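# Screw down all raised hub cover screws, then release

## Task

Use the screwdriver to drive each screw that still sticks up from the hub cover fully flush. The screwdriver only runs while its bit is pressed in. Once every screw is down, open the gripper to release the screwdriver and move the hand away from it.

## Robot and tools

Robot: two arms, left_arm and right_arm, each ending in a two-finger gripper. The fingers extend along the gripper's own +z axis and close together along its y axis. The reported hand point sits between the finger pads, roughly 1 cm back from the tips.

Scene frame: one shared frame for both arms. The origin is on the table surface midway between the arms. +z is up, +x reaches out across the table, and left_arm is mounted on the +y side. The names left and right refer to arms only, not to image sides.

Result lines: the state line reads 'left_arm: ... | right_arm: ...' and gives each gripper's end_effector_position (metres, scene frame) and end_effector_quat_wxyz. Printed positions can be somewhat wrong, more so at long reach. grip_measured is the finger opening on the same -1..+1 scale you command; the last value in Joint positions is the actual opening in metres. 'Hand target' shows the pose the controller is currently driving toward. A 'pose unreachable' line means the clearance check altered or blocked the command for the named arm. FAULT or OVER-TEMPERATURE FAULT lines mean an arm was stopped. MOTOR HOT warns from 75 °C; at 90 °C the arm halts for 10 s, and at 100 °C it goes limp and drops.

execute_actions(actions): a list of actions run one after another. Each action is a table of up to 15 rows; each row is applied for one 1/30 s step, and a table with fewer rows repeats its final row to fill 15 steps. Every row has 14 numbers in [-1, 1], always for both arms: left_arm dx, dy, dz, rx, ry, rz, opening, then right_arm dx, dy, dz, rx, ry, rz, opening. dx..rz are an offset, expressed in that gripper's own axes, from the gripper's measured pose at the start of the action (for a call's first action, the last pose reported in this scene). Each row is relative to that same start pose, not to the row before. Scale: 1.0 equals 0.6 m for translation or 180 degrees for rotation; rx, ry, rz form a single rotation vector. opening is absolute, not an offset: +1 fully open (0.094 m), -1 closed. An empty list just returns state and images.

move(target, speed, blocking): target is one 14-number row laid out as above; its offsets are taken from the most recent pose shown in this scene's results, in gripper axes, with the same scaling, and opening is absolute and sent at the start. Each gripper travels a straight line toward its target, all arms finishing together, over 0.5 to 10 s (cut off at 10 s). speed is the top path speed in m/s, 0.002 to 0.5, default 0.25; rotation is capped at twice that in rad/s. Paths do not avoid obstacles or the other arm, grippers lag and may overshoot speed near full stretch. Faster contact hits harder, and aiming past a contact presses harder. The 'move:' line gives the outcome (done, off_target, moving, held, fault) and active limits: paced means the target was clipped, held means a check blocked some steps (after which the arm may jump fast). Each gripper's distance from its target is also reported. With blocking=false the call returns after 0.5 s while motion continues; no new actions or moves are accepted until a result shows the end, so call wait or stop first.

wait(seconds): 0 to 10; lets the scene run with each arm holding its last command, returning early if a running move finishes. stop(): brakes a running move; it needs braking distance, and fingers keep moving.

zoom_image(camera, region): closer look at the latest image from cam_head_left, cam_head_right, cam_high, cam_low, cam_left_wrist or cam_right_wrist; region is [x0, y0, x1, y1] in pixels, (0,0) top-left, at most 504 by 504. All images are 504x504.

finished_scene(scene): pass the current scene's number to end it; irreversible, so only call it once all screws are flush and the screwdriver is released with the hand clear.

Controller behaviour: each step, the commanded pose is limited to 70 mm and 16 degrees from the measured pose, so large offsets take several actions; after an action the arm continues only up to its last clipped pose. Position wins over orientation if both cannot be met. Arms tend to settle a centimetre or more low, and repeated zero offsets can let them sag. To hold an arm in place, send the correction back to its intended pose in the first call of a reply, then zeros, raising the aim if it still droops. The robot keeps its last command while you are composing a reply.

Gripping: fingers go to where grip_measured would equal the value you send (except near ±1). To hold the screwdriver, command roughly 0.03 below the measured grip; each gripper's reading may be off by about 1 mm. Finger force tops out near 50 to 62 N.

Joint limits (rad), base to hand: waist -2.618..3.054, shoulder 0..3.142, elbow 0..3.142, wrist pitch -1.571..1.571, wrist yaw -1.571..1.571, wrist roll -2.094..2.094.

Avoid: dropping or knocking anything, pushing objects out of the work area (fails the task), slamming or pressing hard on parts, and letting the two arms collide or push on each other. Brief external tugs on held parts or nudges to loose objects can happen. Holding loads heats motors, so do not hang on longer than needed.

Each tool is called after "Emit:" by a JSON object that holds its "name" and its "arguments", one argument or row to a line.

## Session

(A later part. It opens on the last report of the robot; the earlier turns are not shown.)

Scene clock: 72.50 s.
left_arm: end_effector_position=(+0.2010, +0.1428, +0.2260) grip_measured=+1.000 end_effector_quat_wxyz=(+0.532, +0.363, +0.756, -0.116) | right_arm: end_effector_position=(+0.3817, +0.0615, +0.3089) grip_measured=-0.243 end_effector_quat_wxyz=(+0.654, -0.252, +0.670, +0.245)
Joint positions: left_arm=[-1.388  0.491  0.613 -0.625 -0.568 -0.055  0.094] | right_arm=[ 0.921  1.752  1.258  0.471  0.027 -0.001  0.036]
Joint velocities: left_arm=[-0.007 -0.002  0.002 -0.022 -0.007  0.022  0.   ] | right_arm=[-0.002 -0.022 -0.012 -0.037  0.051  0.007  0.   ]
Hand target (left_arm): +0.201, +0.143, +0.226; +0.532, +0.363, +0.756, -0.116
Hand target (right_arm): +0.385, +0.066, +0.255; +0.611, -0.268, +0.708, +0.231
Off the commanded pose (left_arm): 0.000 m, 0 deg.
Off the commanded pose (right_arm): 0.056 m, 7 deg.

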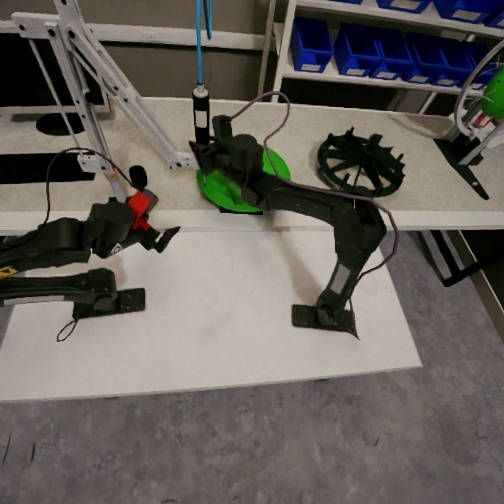

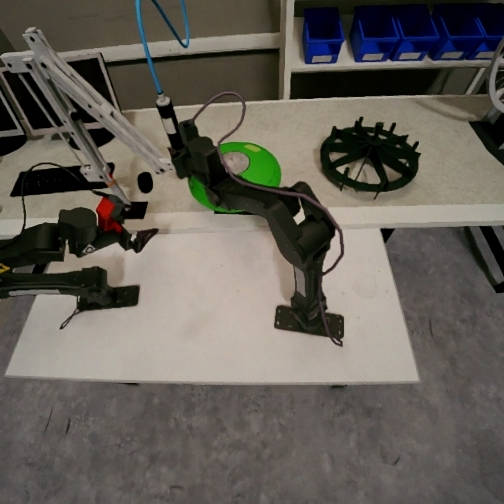

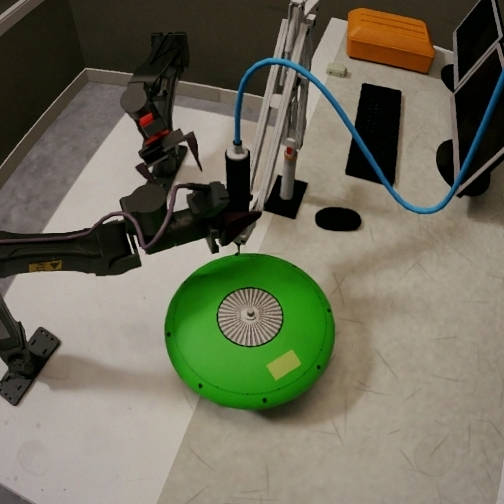

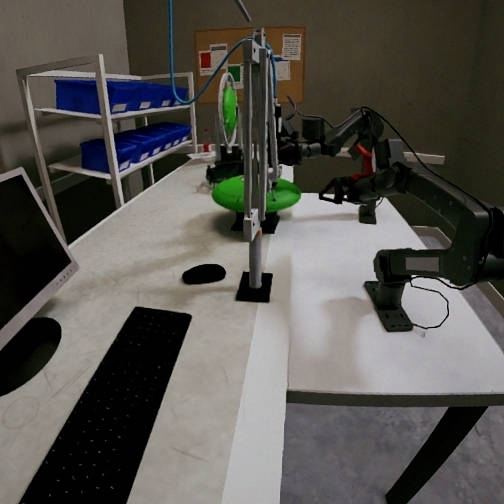

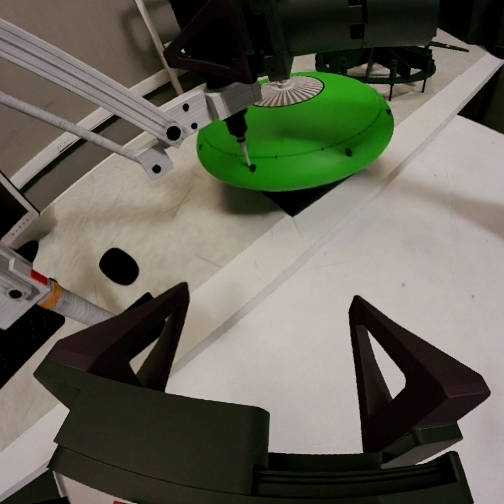

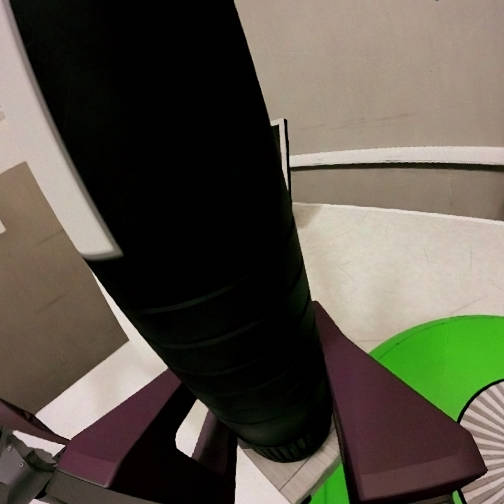

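Emit:
{"name": "execute_actions", "arguments": {
  "actions": [
    [[0,0,0,0,0,0,1,-0.012,0.011,-0.011,0,0,0,-0.29]]
  ]
}}

Emit:
{"name": "zoom_image", "arguments": {
  "camera": "cam_left_wrist",
  "region": [220,120,283,183]
}}

Emit:
{"name": "zoom_image", "arguments": {
  "camera": "cam_high",
  "region": [216,228,258,270]
}}

Scene clock: 76.33 s.
left_arm: end_effector_position=(+0.2010, +0.1428, +0.2260) grip_measured=+1.000 end_effector_quat_wxyz=(+0.532, +0.363, +0.756, -0.116) | right_arm: end_effector_position=(+0.3791, +0.0599, +0.3117) grip_measured=-0.243 end_effector_quat_wxyz=(+0.654, -0.250, +0.673, +0.241)
Joint positions: left_arm=[-1.388  0.491  0.613 -0.625 -0.568 -0.055  0.094] | right_arm=[ 0.927  1.737  1.258  0.45   0.044 -0.001  0.036]
Joint velocities: left_arm=[ 0.017 -0.007 -0.002  0.007  0.051 -0.081  0.   ] | right_arm=[-0.012  0.002 -0.002  0.007  0.051 -0.037  0.   ]
Hand target (left_arm): +0.201, +0.143, +0.226; +0.532, +0.363, +0.756, -0.116
Hand target (right_arm): +0.373, +0.062, +0.316; +0.654, -0.252, +0.670, +0.245
Off the commanded pose (left_arm): 0.000 m, 0 deg.
Off the commanded pose (right_arm): 0.008 m, 1 deg.

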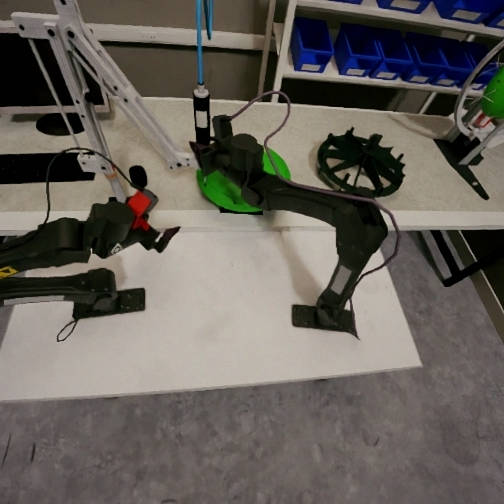

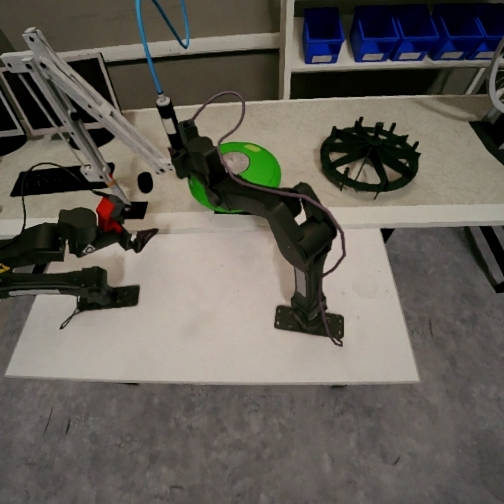

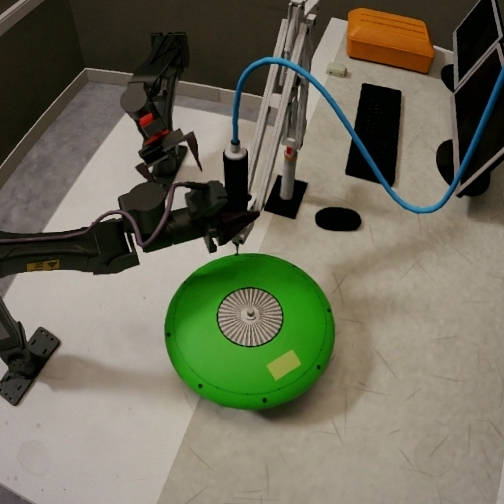

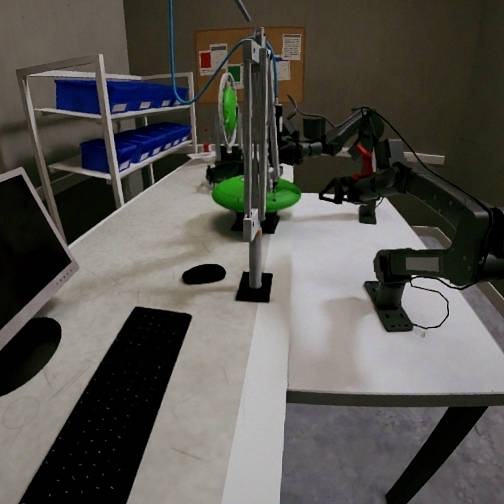

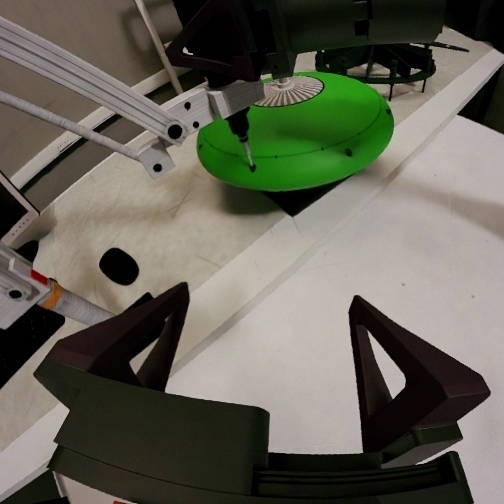

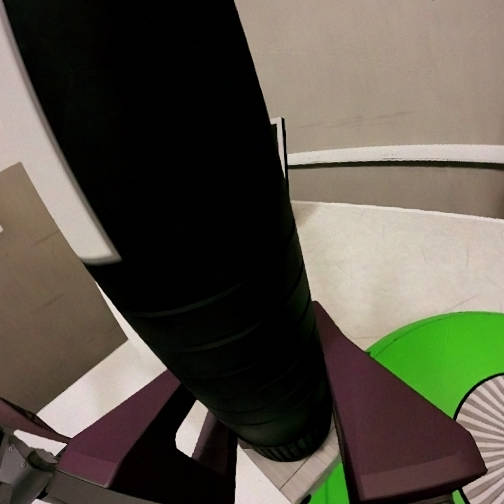

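Region (220, 120, 283, 183) of cam_left_wrist's 504x504 image, scaled by 8.000, with more detail than that image has.

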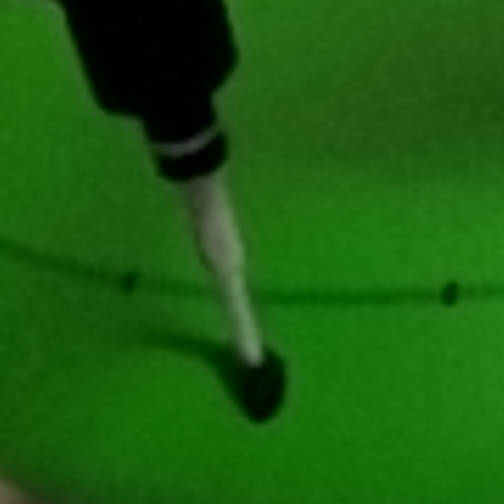

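Region (216, 228, 258, 270) of cam_high's 504x504 image, scaled by 12.000, with more detail than that image has.

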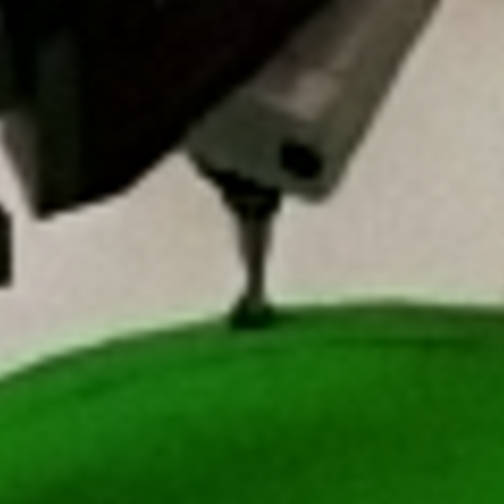

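Emit:
{"name": "execute_actions", "arguments": {
  "actions": [
    [[0,0,0,0,0,0,1,0.02,0.011,0.003,0,0.01,0,-0.29]]
  ]
}}

Emit:
{"name": "zoom_image", "arguments": {
  "camera": "cam_left_wrist",
  "region": [220,120,283,183]
}}

Emit:
{"name": "zoom_image", "arguments": {
  "camera": "cam_high",
  "region": [216,228,258,270]
}}

Scene clock: 80.40 s.
left_arm: end_effector_position=(+0.2010, +0.1428, +0.2260) grip_measured=+1.000 end_effector_quat_wxyz=(+0.532, +0.363, +0.756, -0.116) | right_arm: end_effector_position=(+0.3783, +0.0606, +0.3112) grip_measured=-0.243 end_effector_quat_wxyz=(+0.653, -0.248, +0.674, +0.239)
Joint positions: left_arm=[-1.388  0.491  0.613 -0.625 -0.568 -0.055  0.094] | right_arm=[ 0.933  1.737  1.258  0.448  0.055 -0.001  0.036]
Joint velocities: left_arm=[ 0.007  0.007 -0.012 -0.037 -0.022  0.095  0.   ] | right_arm=[-0.007  0.012  0.012 -0.037  0.095 -0.037 -0.   ]
Hand target (left_arm): +0.201, +0.143, +0.226; +0.532, +0.363, +0.756, -0.116
Hand target (right_arm): +0.376, +0.066, +0.300; +0.643, -0.254, +0.683, +0.237
Off the commanded pose (left_arm): 0.000 m, 0 deg.
Off the commanded pose (right_arm): 0.013 m, 2 deg.

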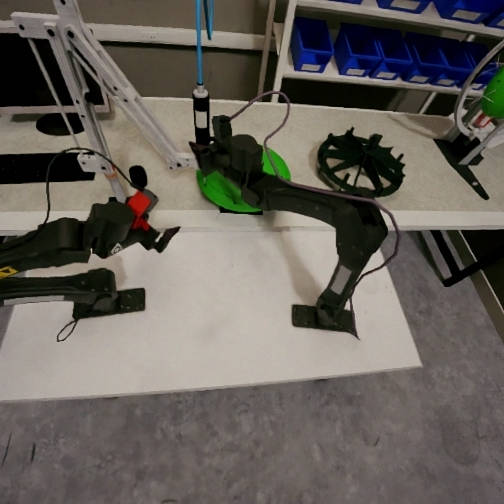

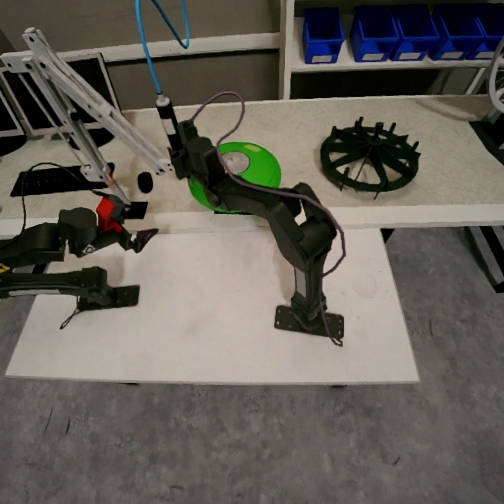

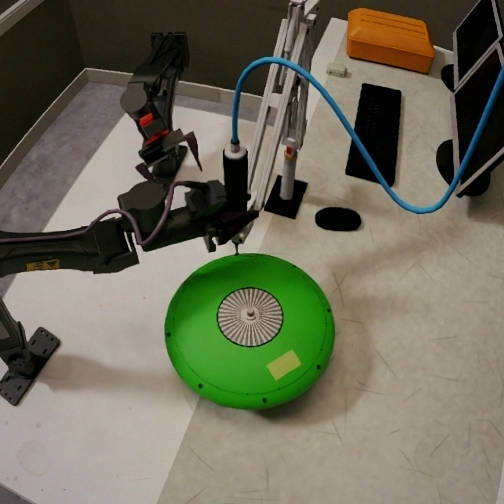

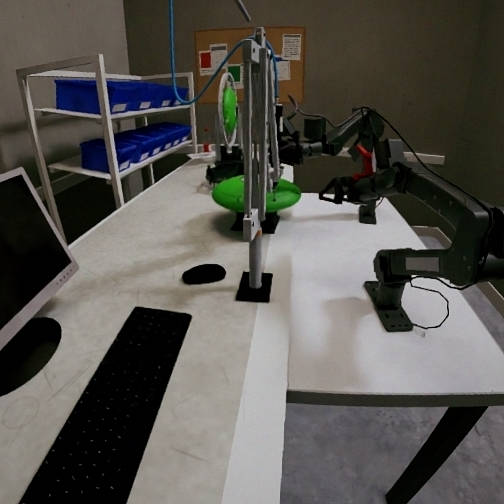

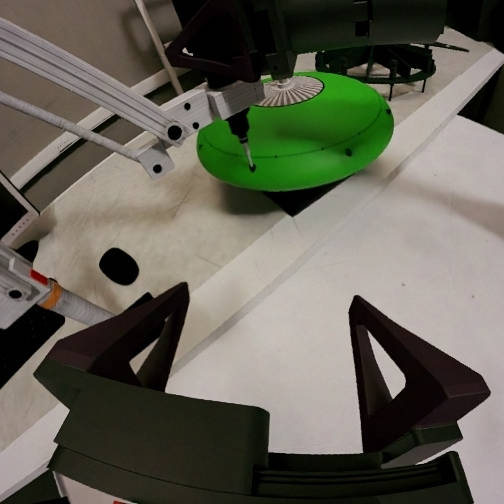

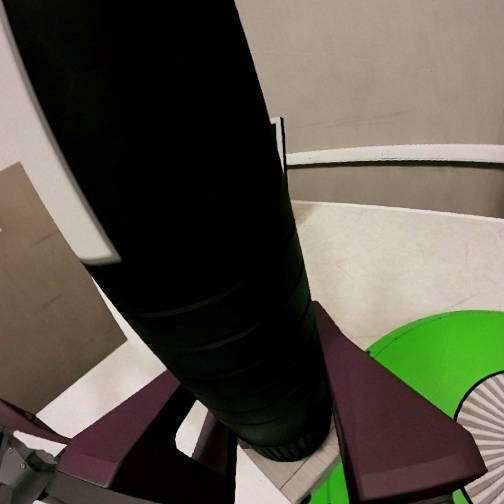

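Region (220, 120, 283, 183) of cam_left_wrist's 504x504 image, scaled by 8.000, with more detail than that image has.

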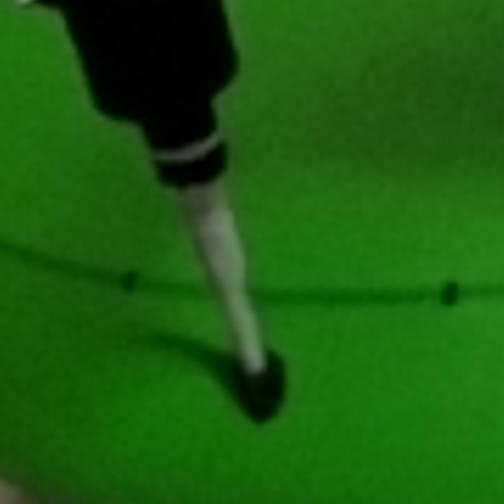

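Region (216, 228, 258, 270) of cam_high's 504x504 image, scaled by 12.000, with more detail than that image has.

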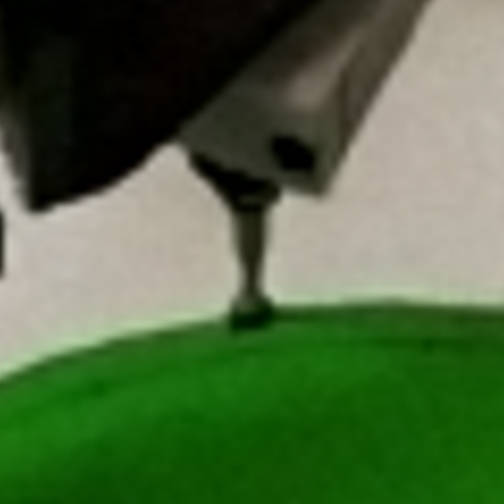

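Emit:
{"name": "execute_actions", "arguments": {
  "actions": [
    [[0,0,0,0,0,0,1,0.065,0.004,0.008,0,0.03,0,-0.29]],
    [[0,0,0,0,0,0,1,0.085,0.004,0.012,0,0.04,0,-0.29]],
    [[0,0,0,0,0,0,1,0.085,0.004,0.012,0,0.04,0,-0.29]]
  ]
}}

Emit:
{"name": "zoom_image", "arguments": {
  "camera": "cam_left_wrist",
  "region": [220,120,283,183]
}}

Emit:
{"name": "zoom_image", "arguments": {
  "camera": "cam_high",
  "region": [216,228,258,270]
}}

Scene clock: 85.53 s.
left_arm: end_effector_position=(+0.2010, +0.1428, +0.2260) grip_measured=+1.000 end_effector_quat_wxyz=(+0.532, +0.363, +0.756, -0.116) | right_arm: end_effector_position=(+0.3783, +0.0606, +0.3100) grip_measured=-0.243 end_effector_quat_wxyz=(+0.652, -0.249, +0.676, +0.238)
Joint positions: left_arm=[-1.388  0.491  0.613 -0.625 -0.568 -0.055  0.094] | right_arm=[ 0.933  1.737  1.258  0.443  0.055 -0.     0.036]
Joint velocities: left_arm=[ 0.007 -0.002  0.007  0.007 -0.037 -0.007  0.   ] | right_arm=[-0.002  0.017 -0.002  0.037  0.007 -0.022  0.001]
Hand target (left_arm): +0.201, +0.143, +0.226; +0.532, +0.363, +0.756, -0.116
Hand target (right_arm): +0.379, +0.064, +0.260; +0.609, -0.263, +0.715, +0.222
Off the commanded pose (left_arm): 0.000 m, 0 deg.
Off the commanded pose (right_arm): 0.051 m, 7 deg.

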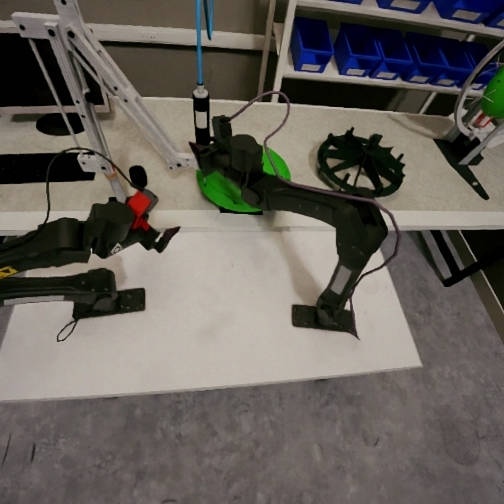

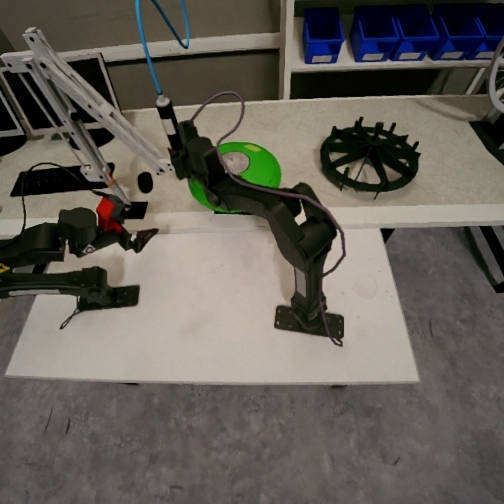

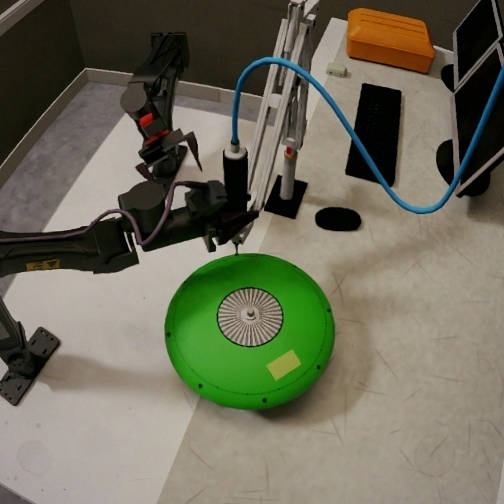

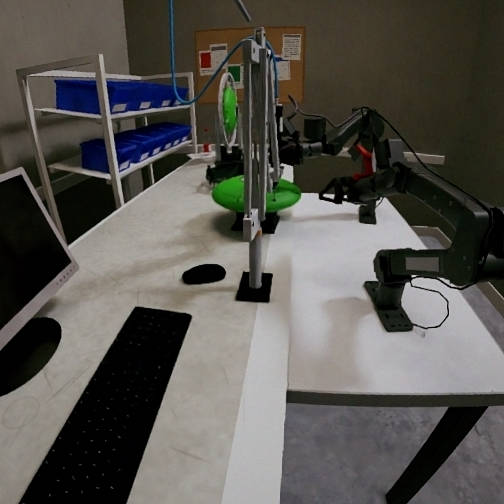

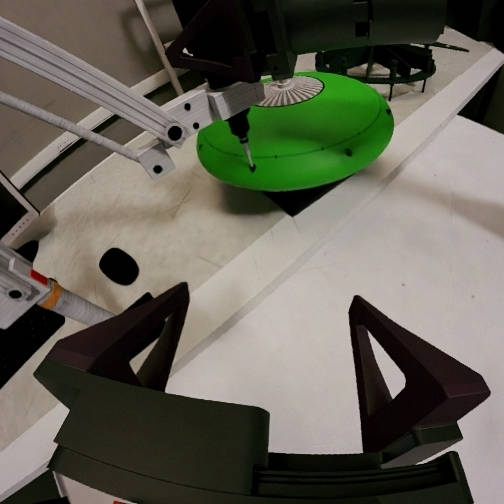

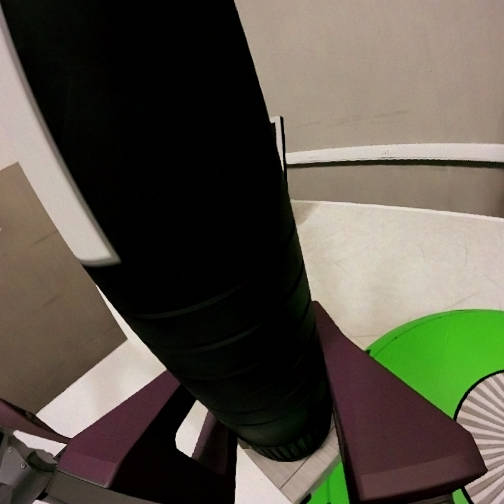

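Region (220, 120, 283, 183) of cam_left_wrist's 504x504 image, scaled by 8.000, with more detail than that image has.

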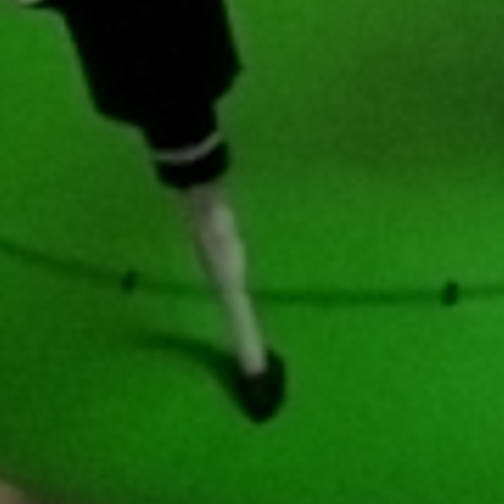

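Region (216, 228, 258, 270) of cam_high's 504x504 image, scaled by 12.000, with more detail than that image has.

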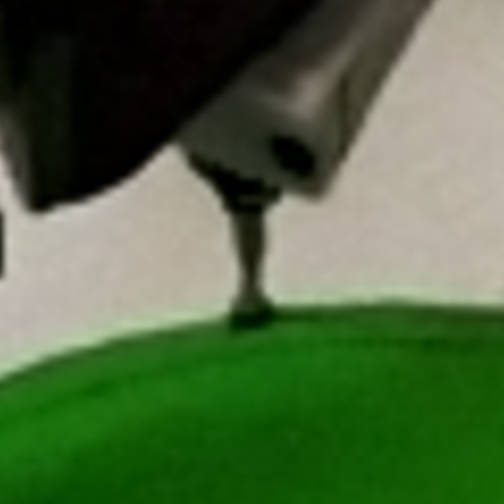

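More force needed at this reach.

Emit:
{"name": "execute_actions", "arguments": {
  "actions": [
    [[0,0,0,0,0,0,1,0.105,0.004,0.011,0,0.045,0,-0.3]],
    [[0,0,0,0,0,0,1,0.11,0.004,0.013,0,0.047,0,-0.3]]
  ]
}}

Emit:
{"name": "zoom_image", "arguments": {
  "camera": "cam_left_wrist",
  "region": [220,120,283,183]
}}

Emit:
{"name": "zoom_image", "arguments": {
  "camera": "cam_high",
  "region": [216,228,258,270]
}}

Scene clock: 90.10 s.
left_arm: end_effector_position=(+0.2010, +0.1428, +0.2260) grip_measured=+1.000 end_effector_quat_wxyz=(+0.532, +0.363, +0.756, -0.116) | right_arm: end_effector_position=(+0.3782, +0.0603, +0.3017) grip_measured=-0.243 end_effector_quat_wxyz=(+0.651, -0.249, +0.677, +0.238)
Joint positions: left_arm=[-1.388  0.491  0.613 -0.625 -0.568 -0.055  0.094] | right_arm=[0.933 1.744 1.234 0.47  0.055 0.    0.036]
Joint velocities: left_arm=[-0.007  0.002  0.012 -0.022  0.051  0.037  0.   ] | right_arm=[-0.012 -0.022 -0.032 -0.125  0.051  0.037 -0.002]
Hand target (left_arm): +0.201, +0.143, +0.226; +0.532, +0.363, +0.756, -0.116
Hand target (right_arm): +0.378, +0.063, +0.241; +0.600, -0.266, +0.722, +0.219
Off the commanded pose (left_arm): 0.000 m, 0 deg.
Off the commanded pose (right_arm): 0.062 m, 8 deg.

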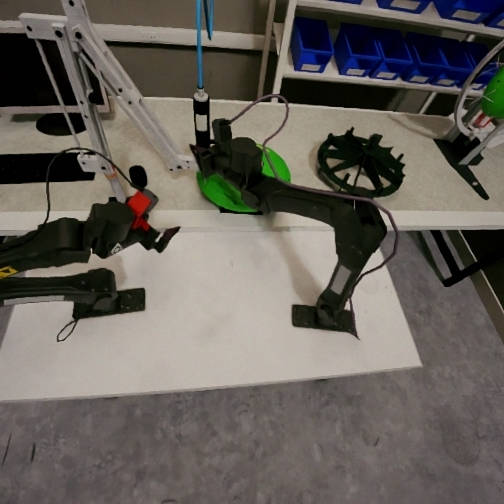

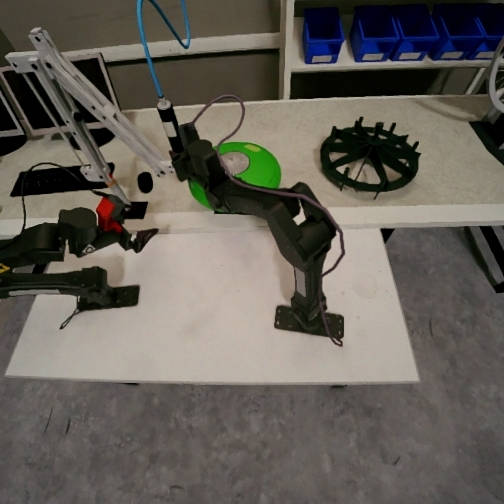

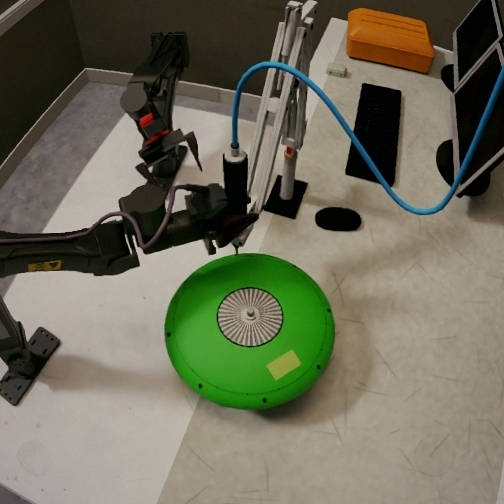

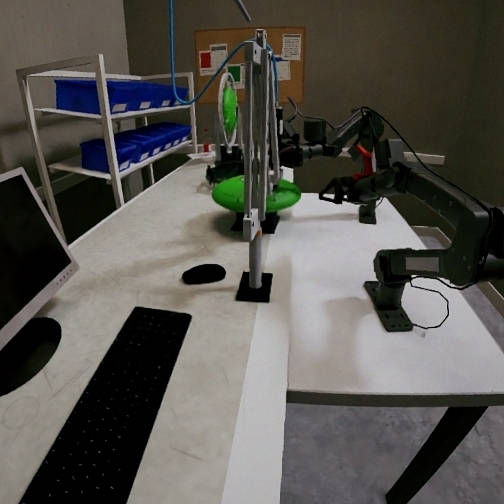

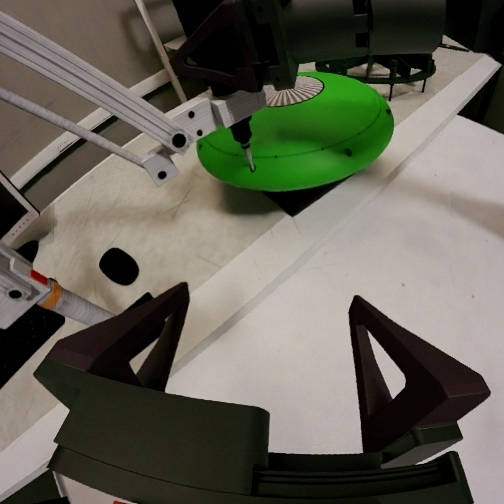

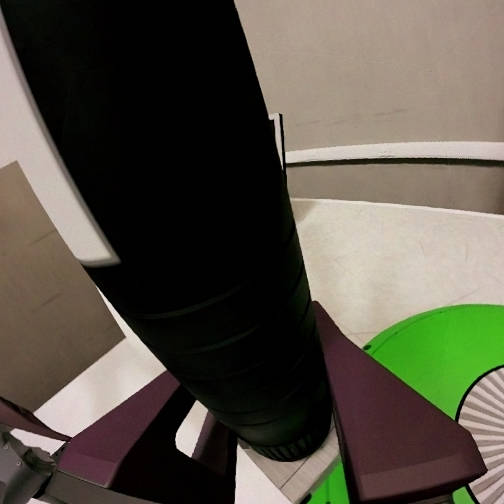

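Region (220, 120, 283, 183) of cam_left_wrist's 504x504 image, scaled by 8.000, with more detail than that image has.

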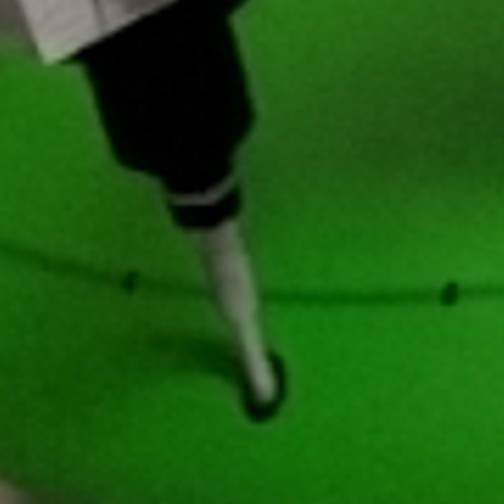

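Region (216, 228, 258, 270) of cam_high's 504x504 image, scaled by 12.000, with more detail than that image has.

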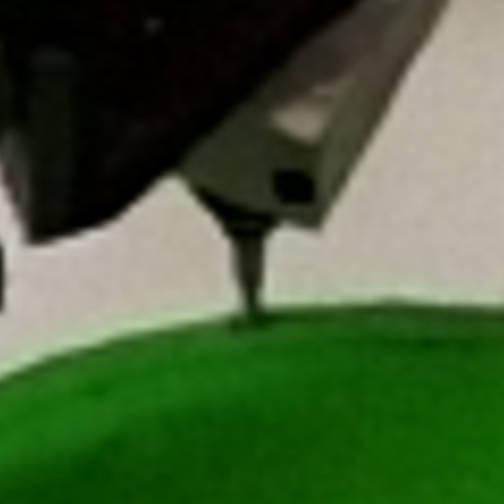

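Emit:
{"name": "execute_actions", "arguments": {
  "actions": [
    [[0,0,0,0,0,0,1,0.115,0.004,0.013,0,0.047,0,-0.3]],
    [[0,0,0,0,0,0,1,0.11,0.004,0.013,0,0.047,0,-0.3]]
  ]
}}

Emit:
{"name": "execute_actions", "arguments": {
  "actions": [
    [[0,0,0,0,0,0,1,0.112,0.004,0.013,0,0.047,0,-0.3]]
  ]
}}

Emit:
{"name": "zoom_image", "arguments": {
  "camera": "cam_left_wrist",
  "region": [220,120,283,183]
}}

Scene clock: 95.53 s.
left_arm: end_effector_position=(+0.2010, +0.1428, +0.2260) grip_measured=+1.000 end_effector_quat_wxyz=(+0.532, +0.363, +0.756, -0.116) | right_arm: end_effector_position=(+0.3781, +0.0602, +0.2990) grip_measured=-0.243 end_effector_quat_wxyz=(+0.653, -0.247, +0.674, +0.239)
Joint positions: left_arm=[-1.388  0.491  0.613 -0.625 -0.568 -0.055  0.094] | right_arm=[0.933 1.748 1.22  0.496 0.056 0.    0.036]
Joint velocities: left_arm=[-0.002 -0.007 -0.012 -0.007 -0.022 -0.037  0.   ] | right_arm=[-0.002 -0.002 -0.002  0.022 -0.081  0.051  0.   ]
Hand target (left_arm): +0.201, +0.143, +0.226; +0.532, +0.363, +0.756, -0.116
Hand target (right_arm): +0.378, +0.063, +0.234; +0.602, -0.265, +0.721, +0.219
Off the commanded pose (left_arm): 0.000 m, 0 deg.
Off the commanded pose (right_arm): 0.067 m, 9 deg.

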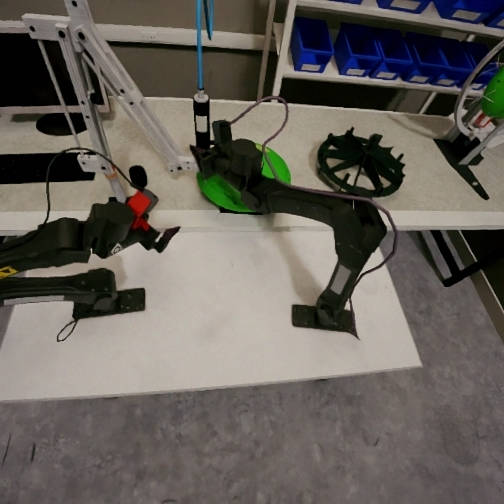

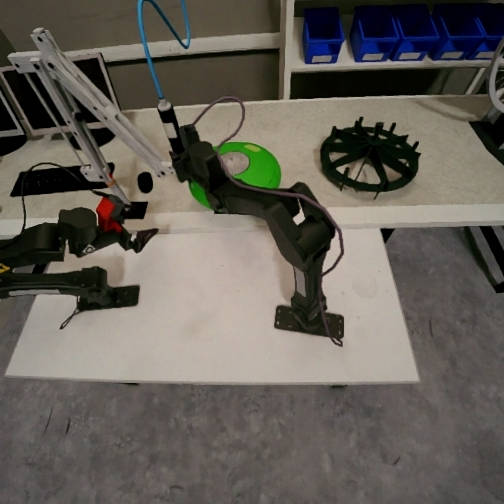

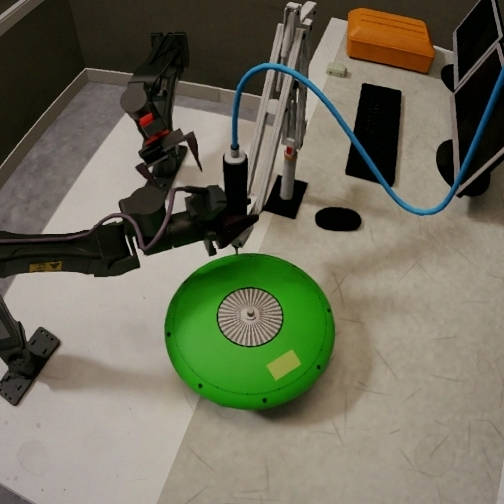

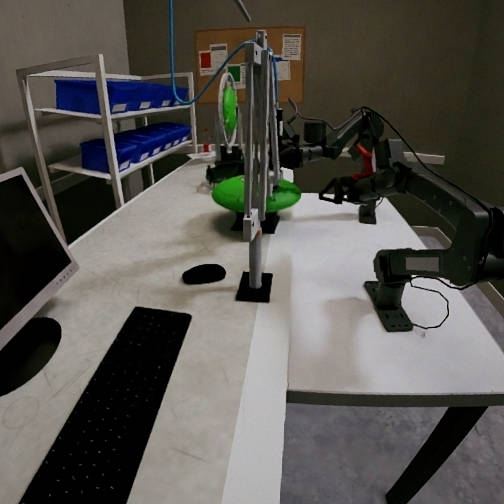

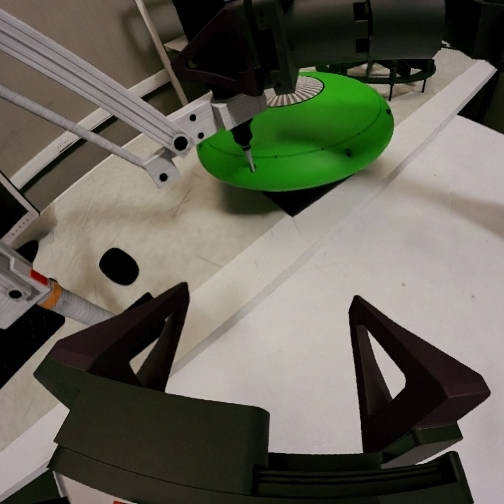

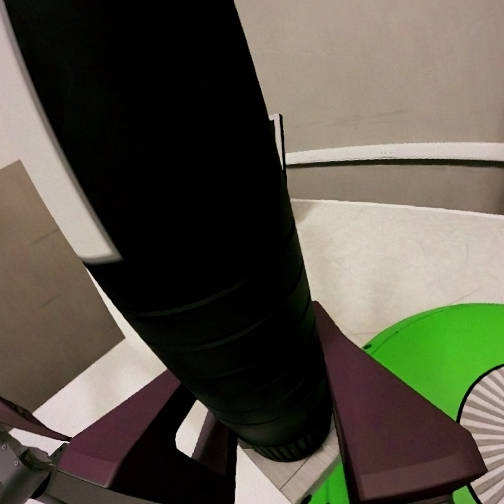

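Scene clock: 96.03 s.
left_arm: end_effector_position=(+0.2010, +0.1428, +0.2260) grip_measured=+1.000 end_effector_quat_wxyz=(+0.532, +0.363, +0.756, -0.116) | right_arm: end_effector_position=(+0.3781, +0.0602, +0.2991) grip_measured=-0.243 end_effector_quat_wxyz=(+0.654, -0.247, +0.674, +0.239)
Joint positions: left_arm=[-1.388  0.491  0.613 -0.625 -0.568 -0.055  0.094] | right_arm=[0.933 1.748 1.22  0.496 0.056 0.    0.036]
Joint velocities: left_arm=[-0.012  0.002 -0.002  0.037 -0.007  0.007  0.   ] | right_arm=[-0.002  0.007 -0.002 -0.007 -0.051 -0.022  0.   ]
Hand target (left_arm): +0.201, +0.143, +0.226; +0.532, +0.363, +0.756, -0.116
Hand target (right_arm): +0.378, +0.063, +0.234; +0.602, -0.265, +0.720, +0.220
Off the commanded pose (left_arm): 0.000 m, 0 deg.
Off the commanded pose (right_arm): 0.068 m, 8 deg.

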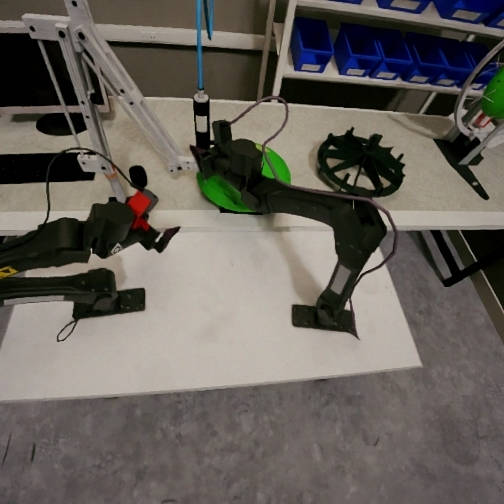

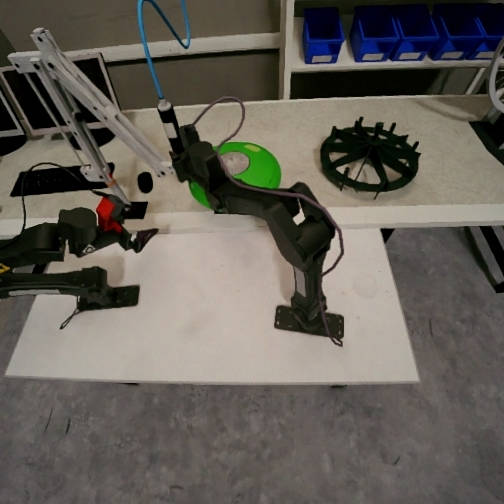

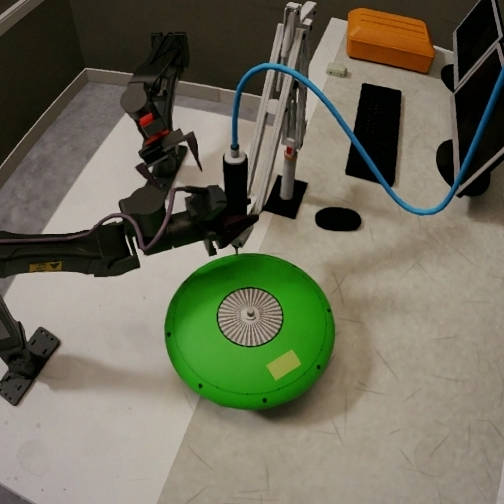

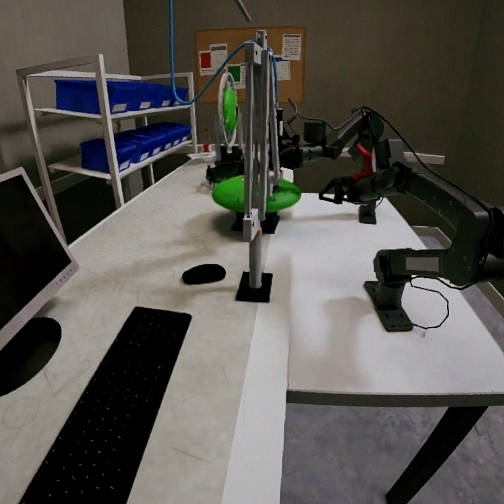

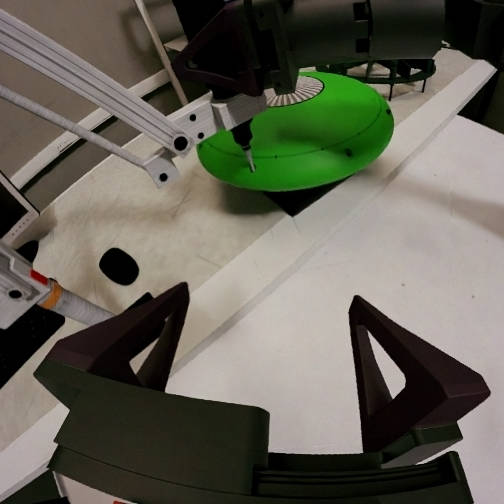

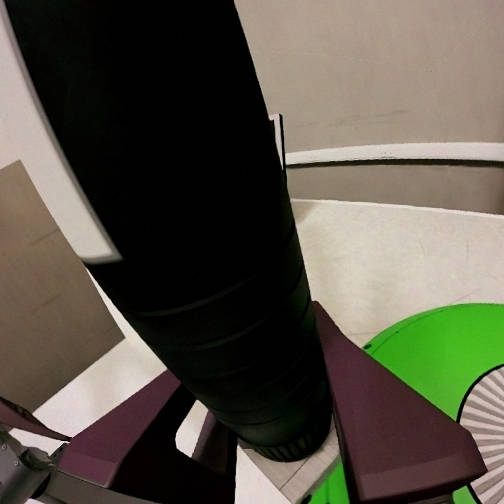

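Region (220, 120, 283, 183) of cam_left_wrist's 504x504 image, scaled by 8.000, with more detail than that image has.

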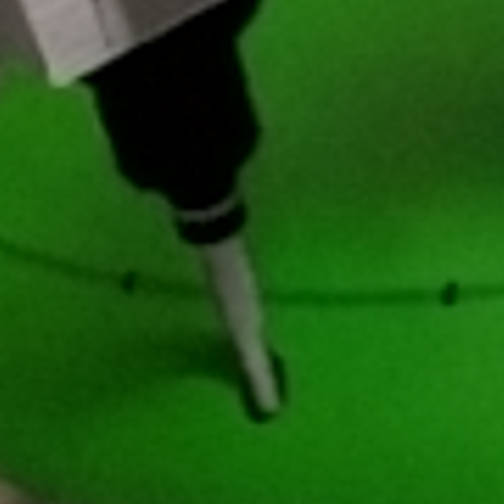

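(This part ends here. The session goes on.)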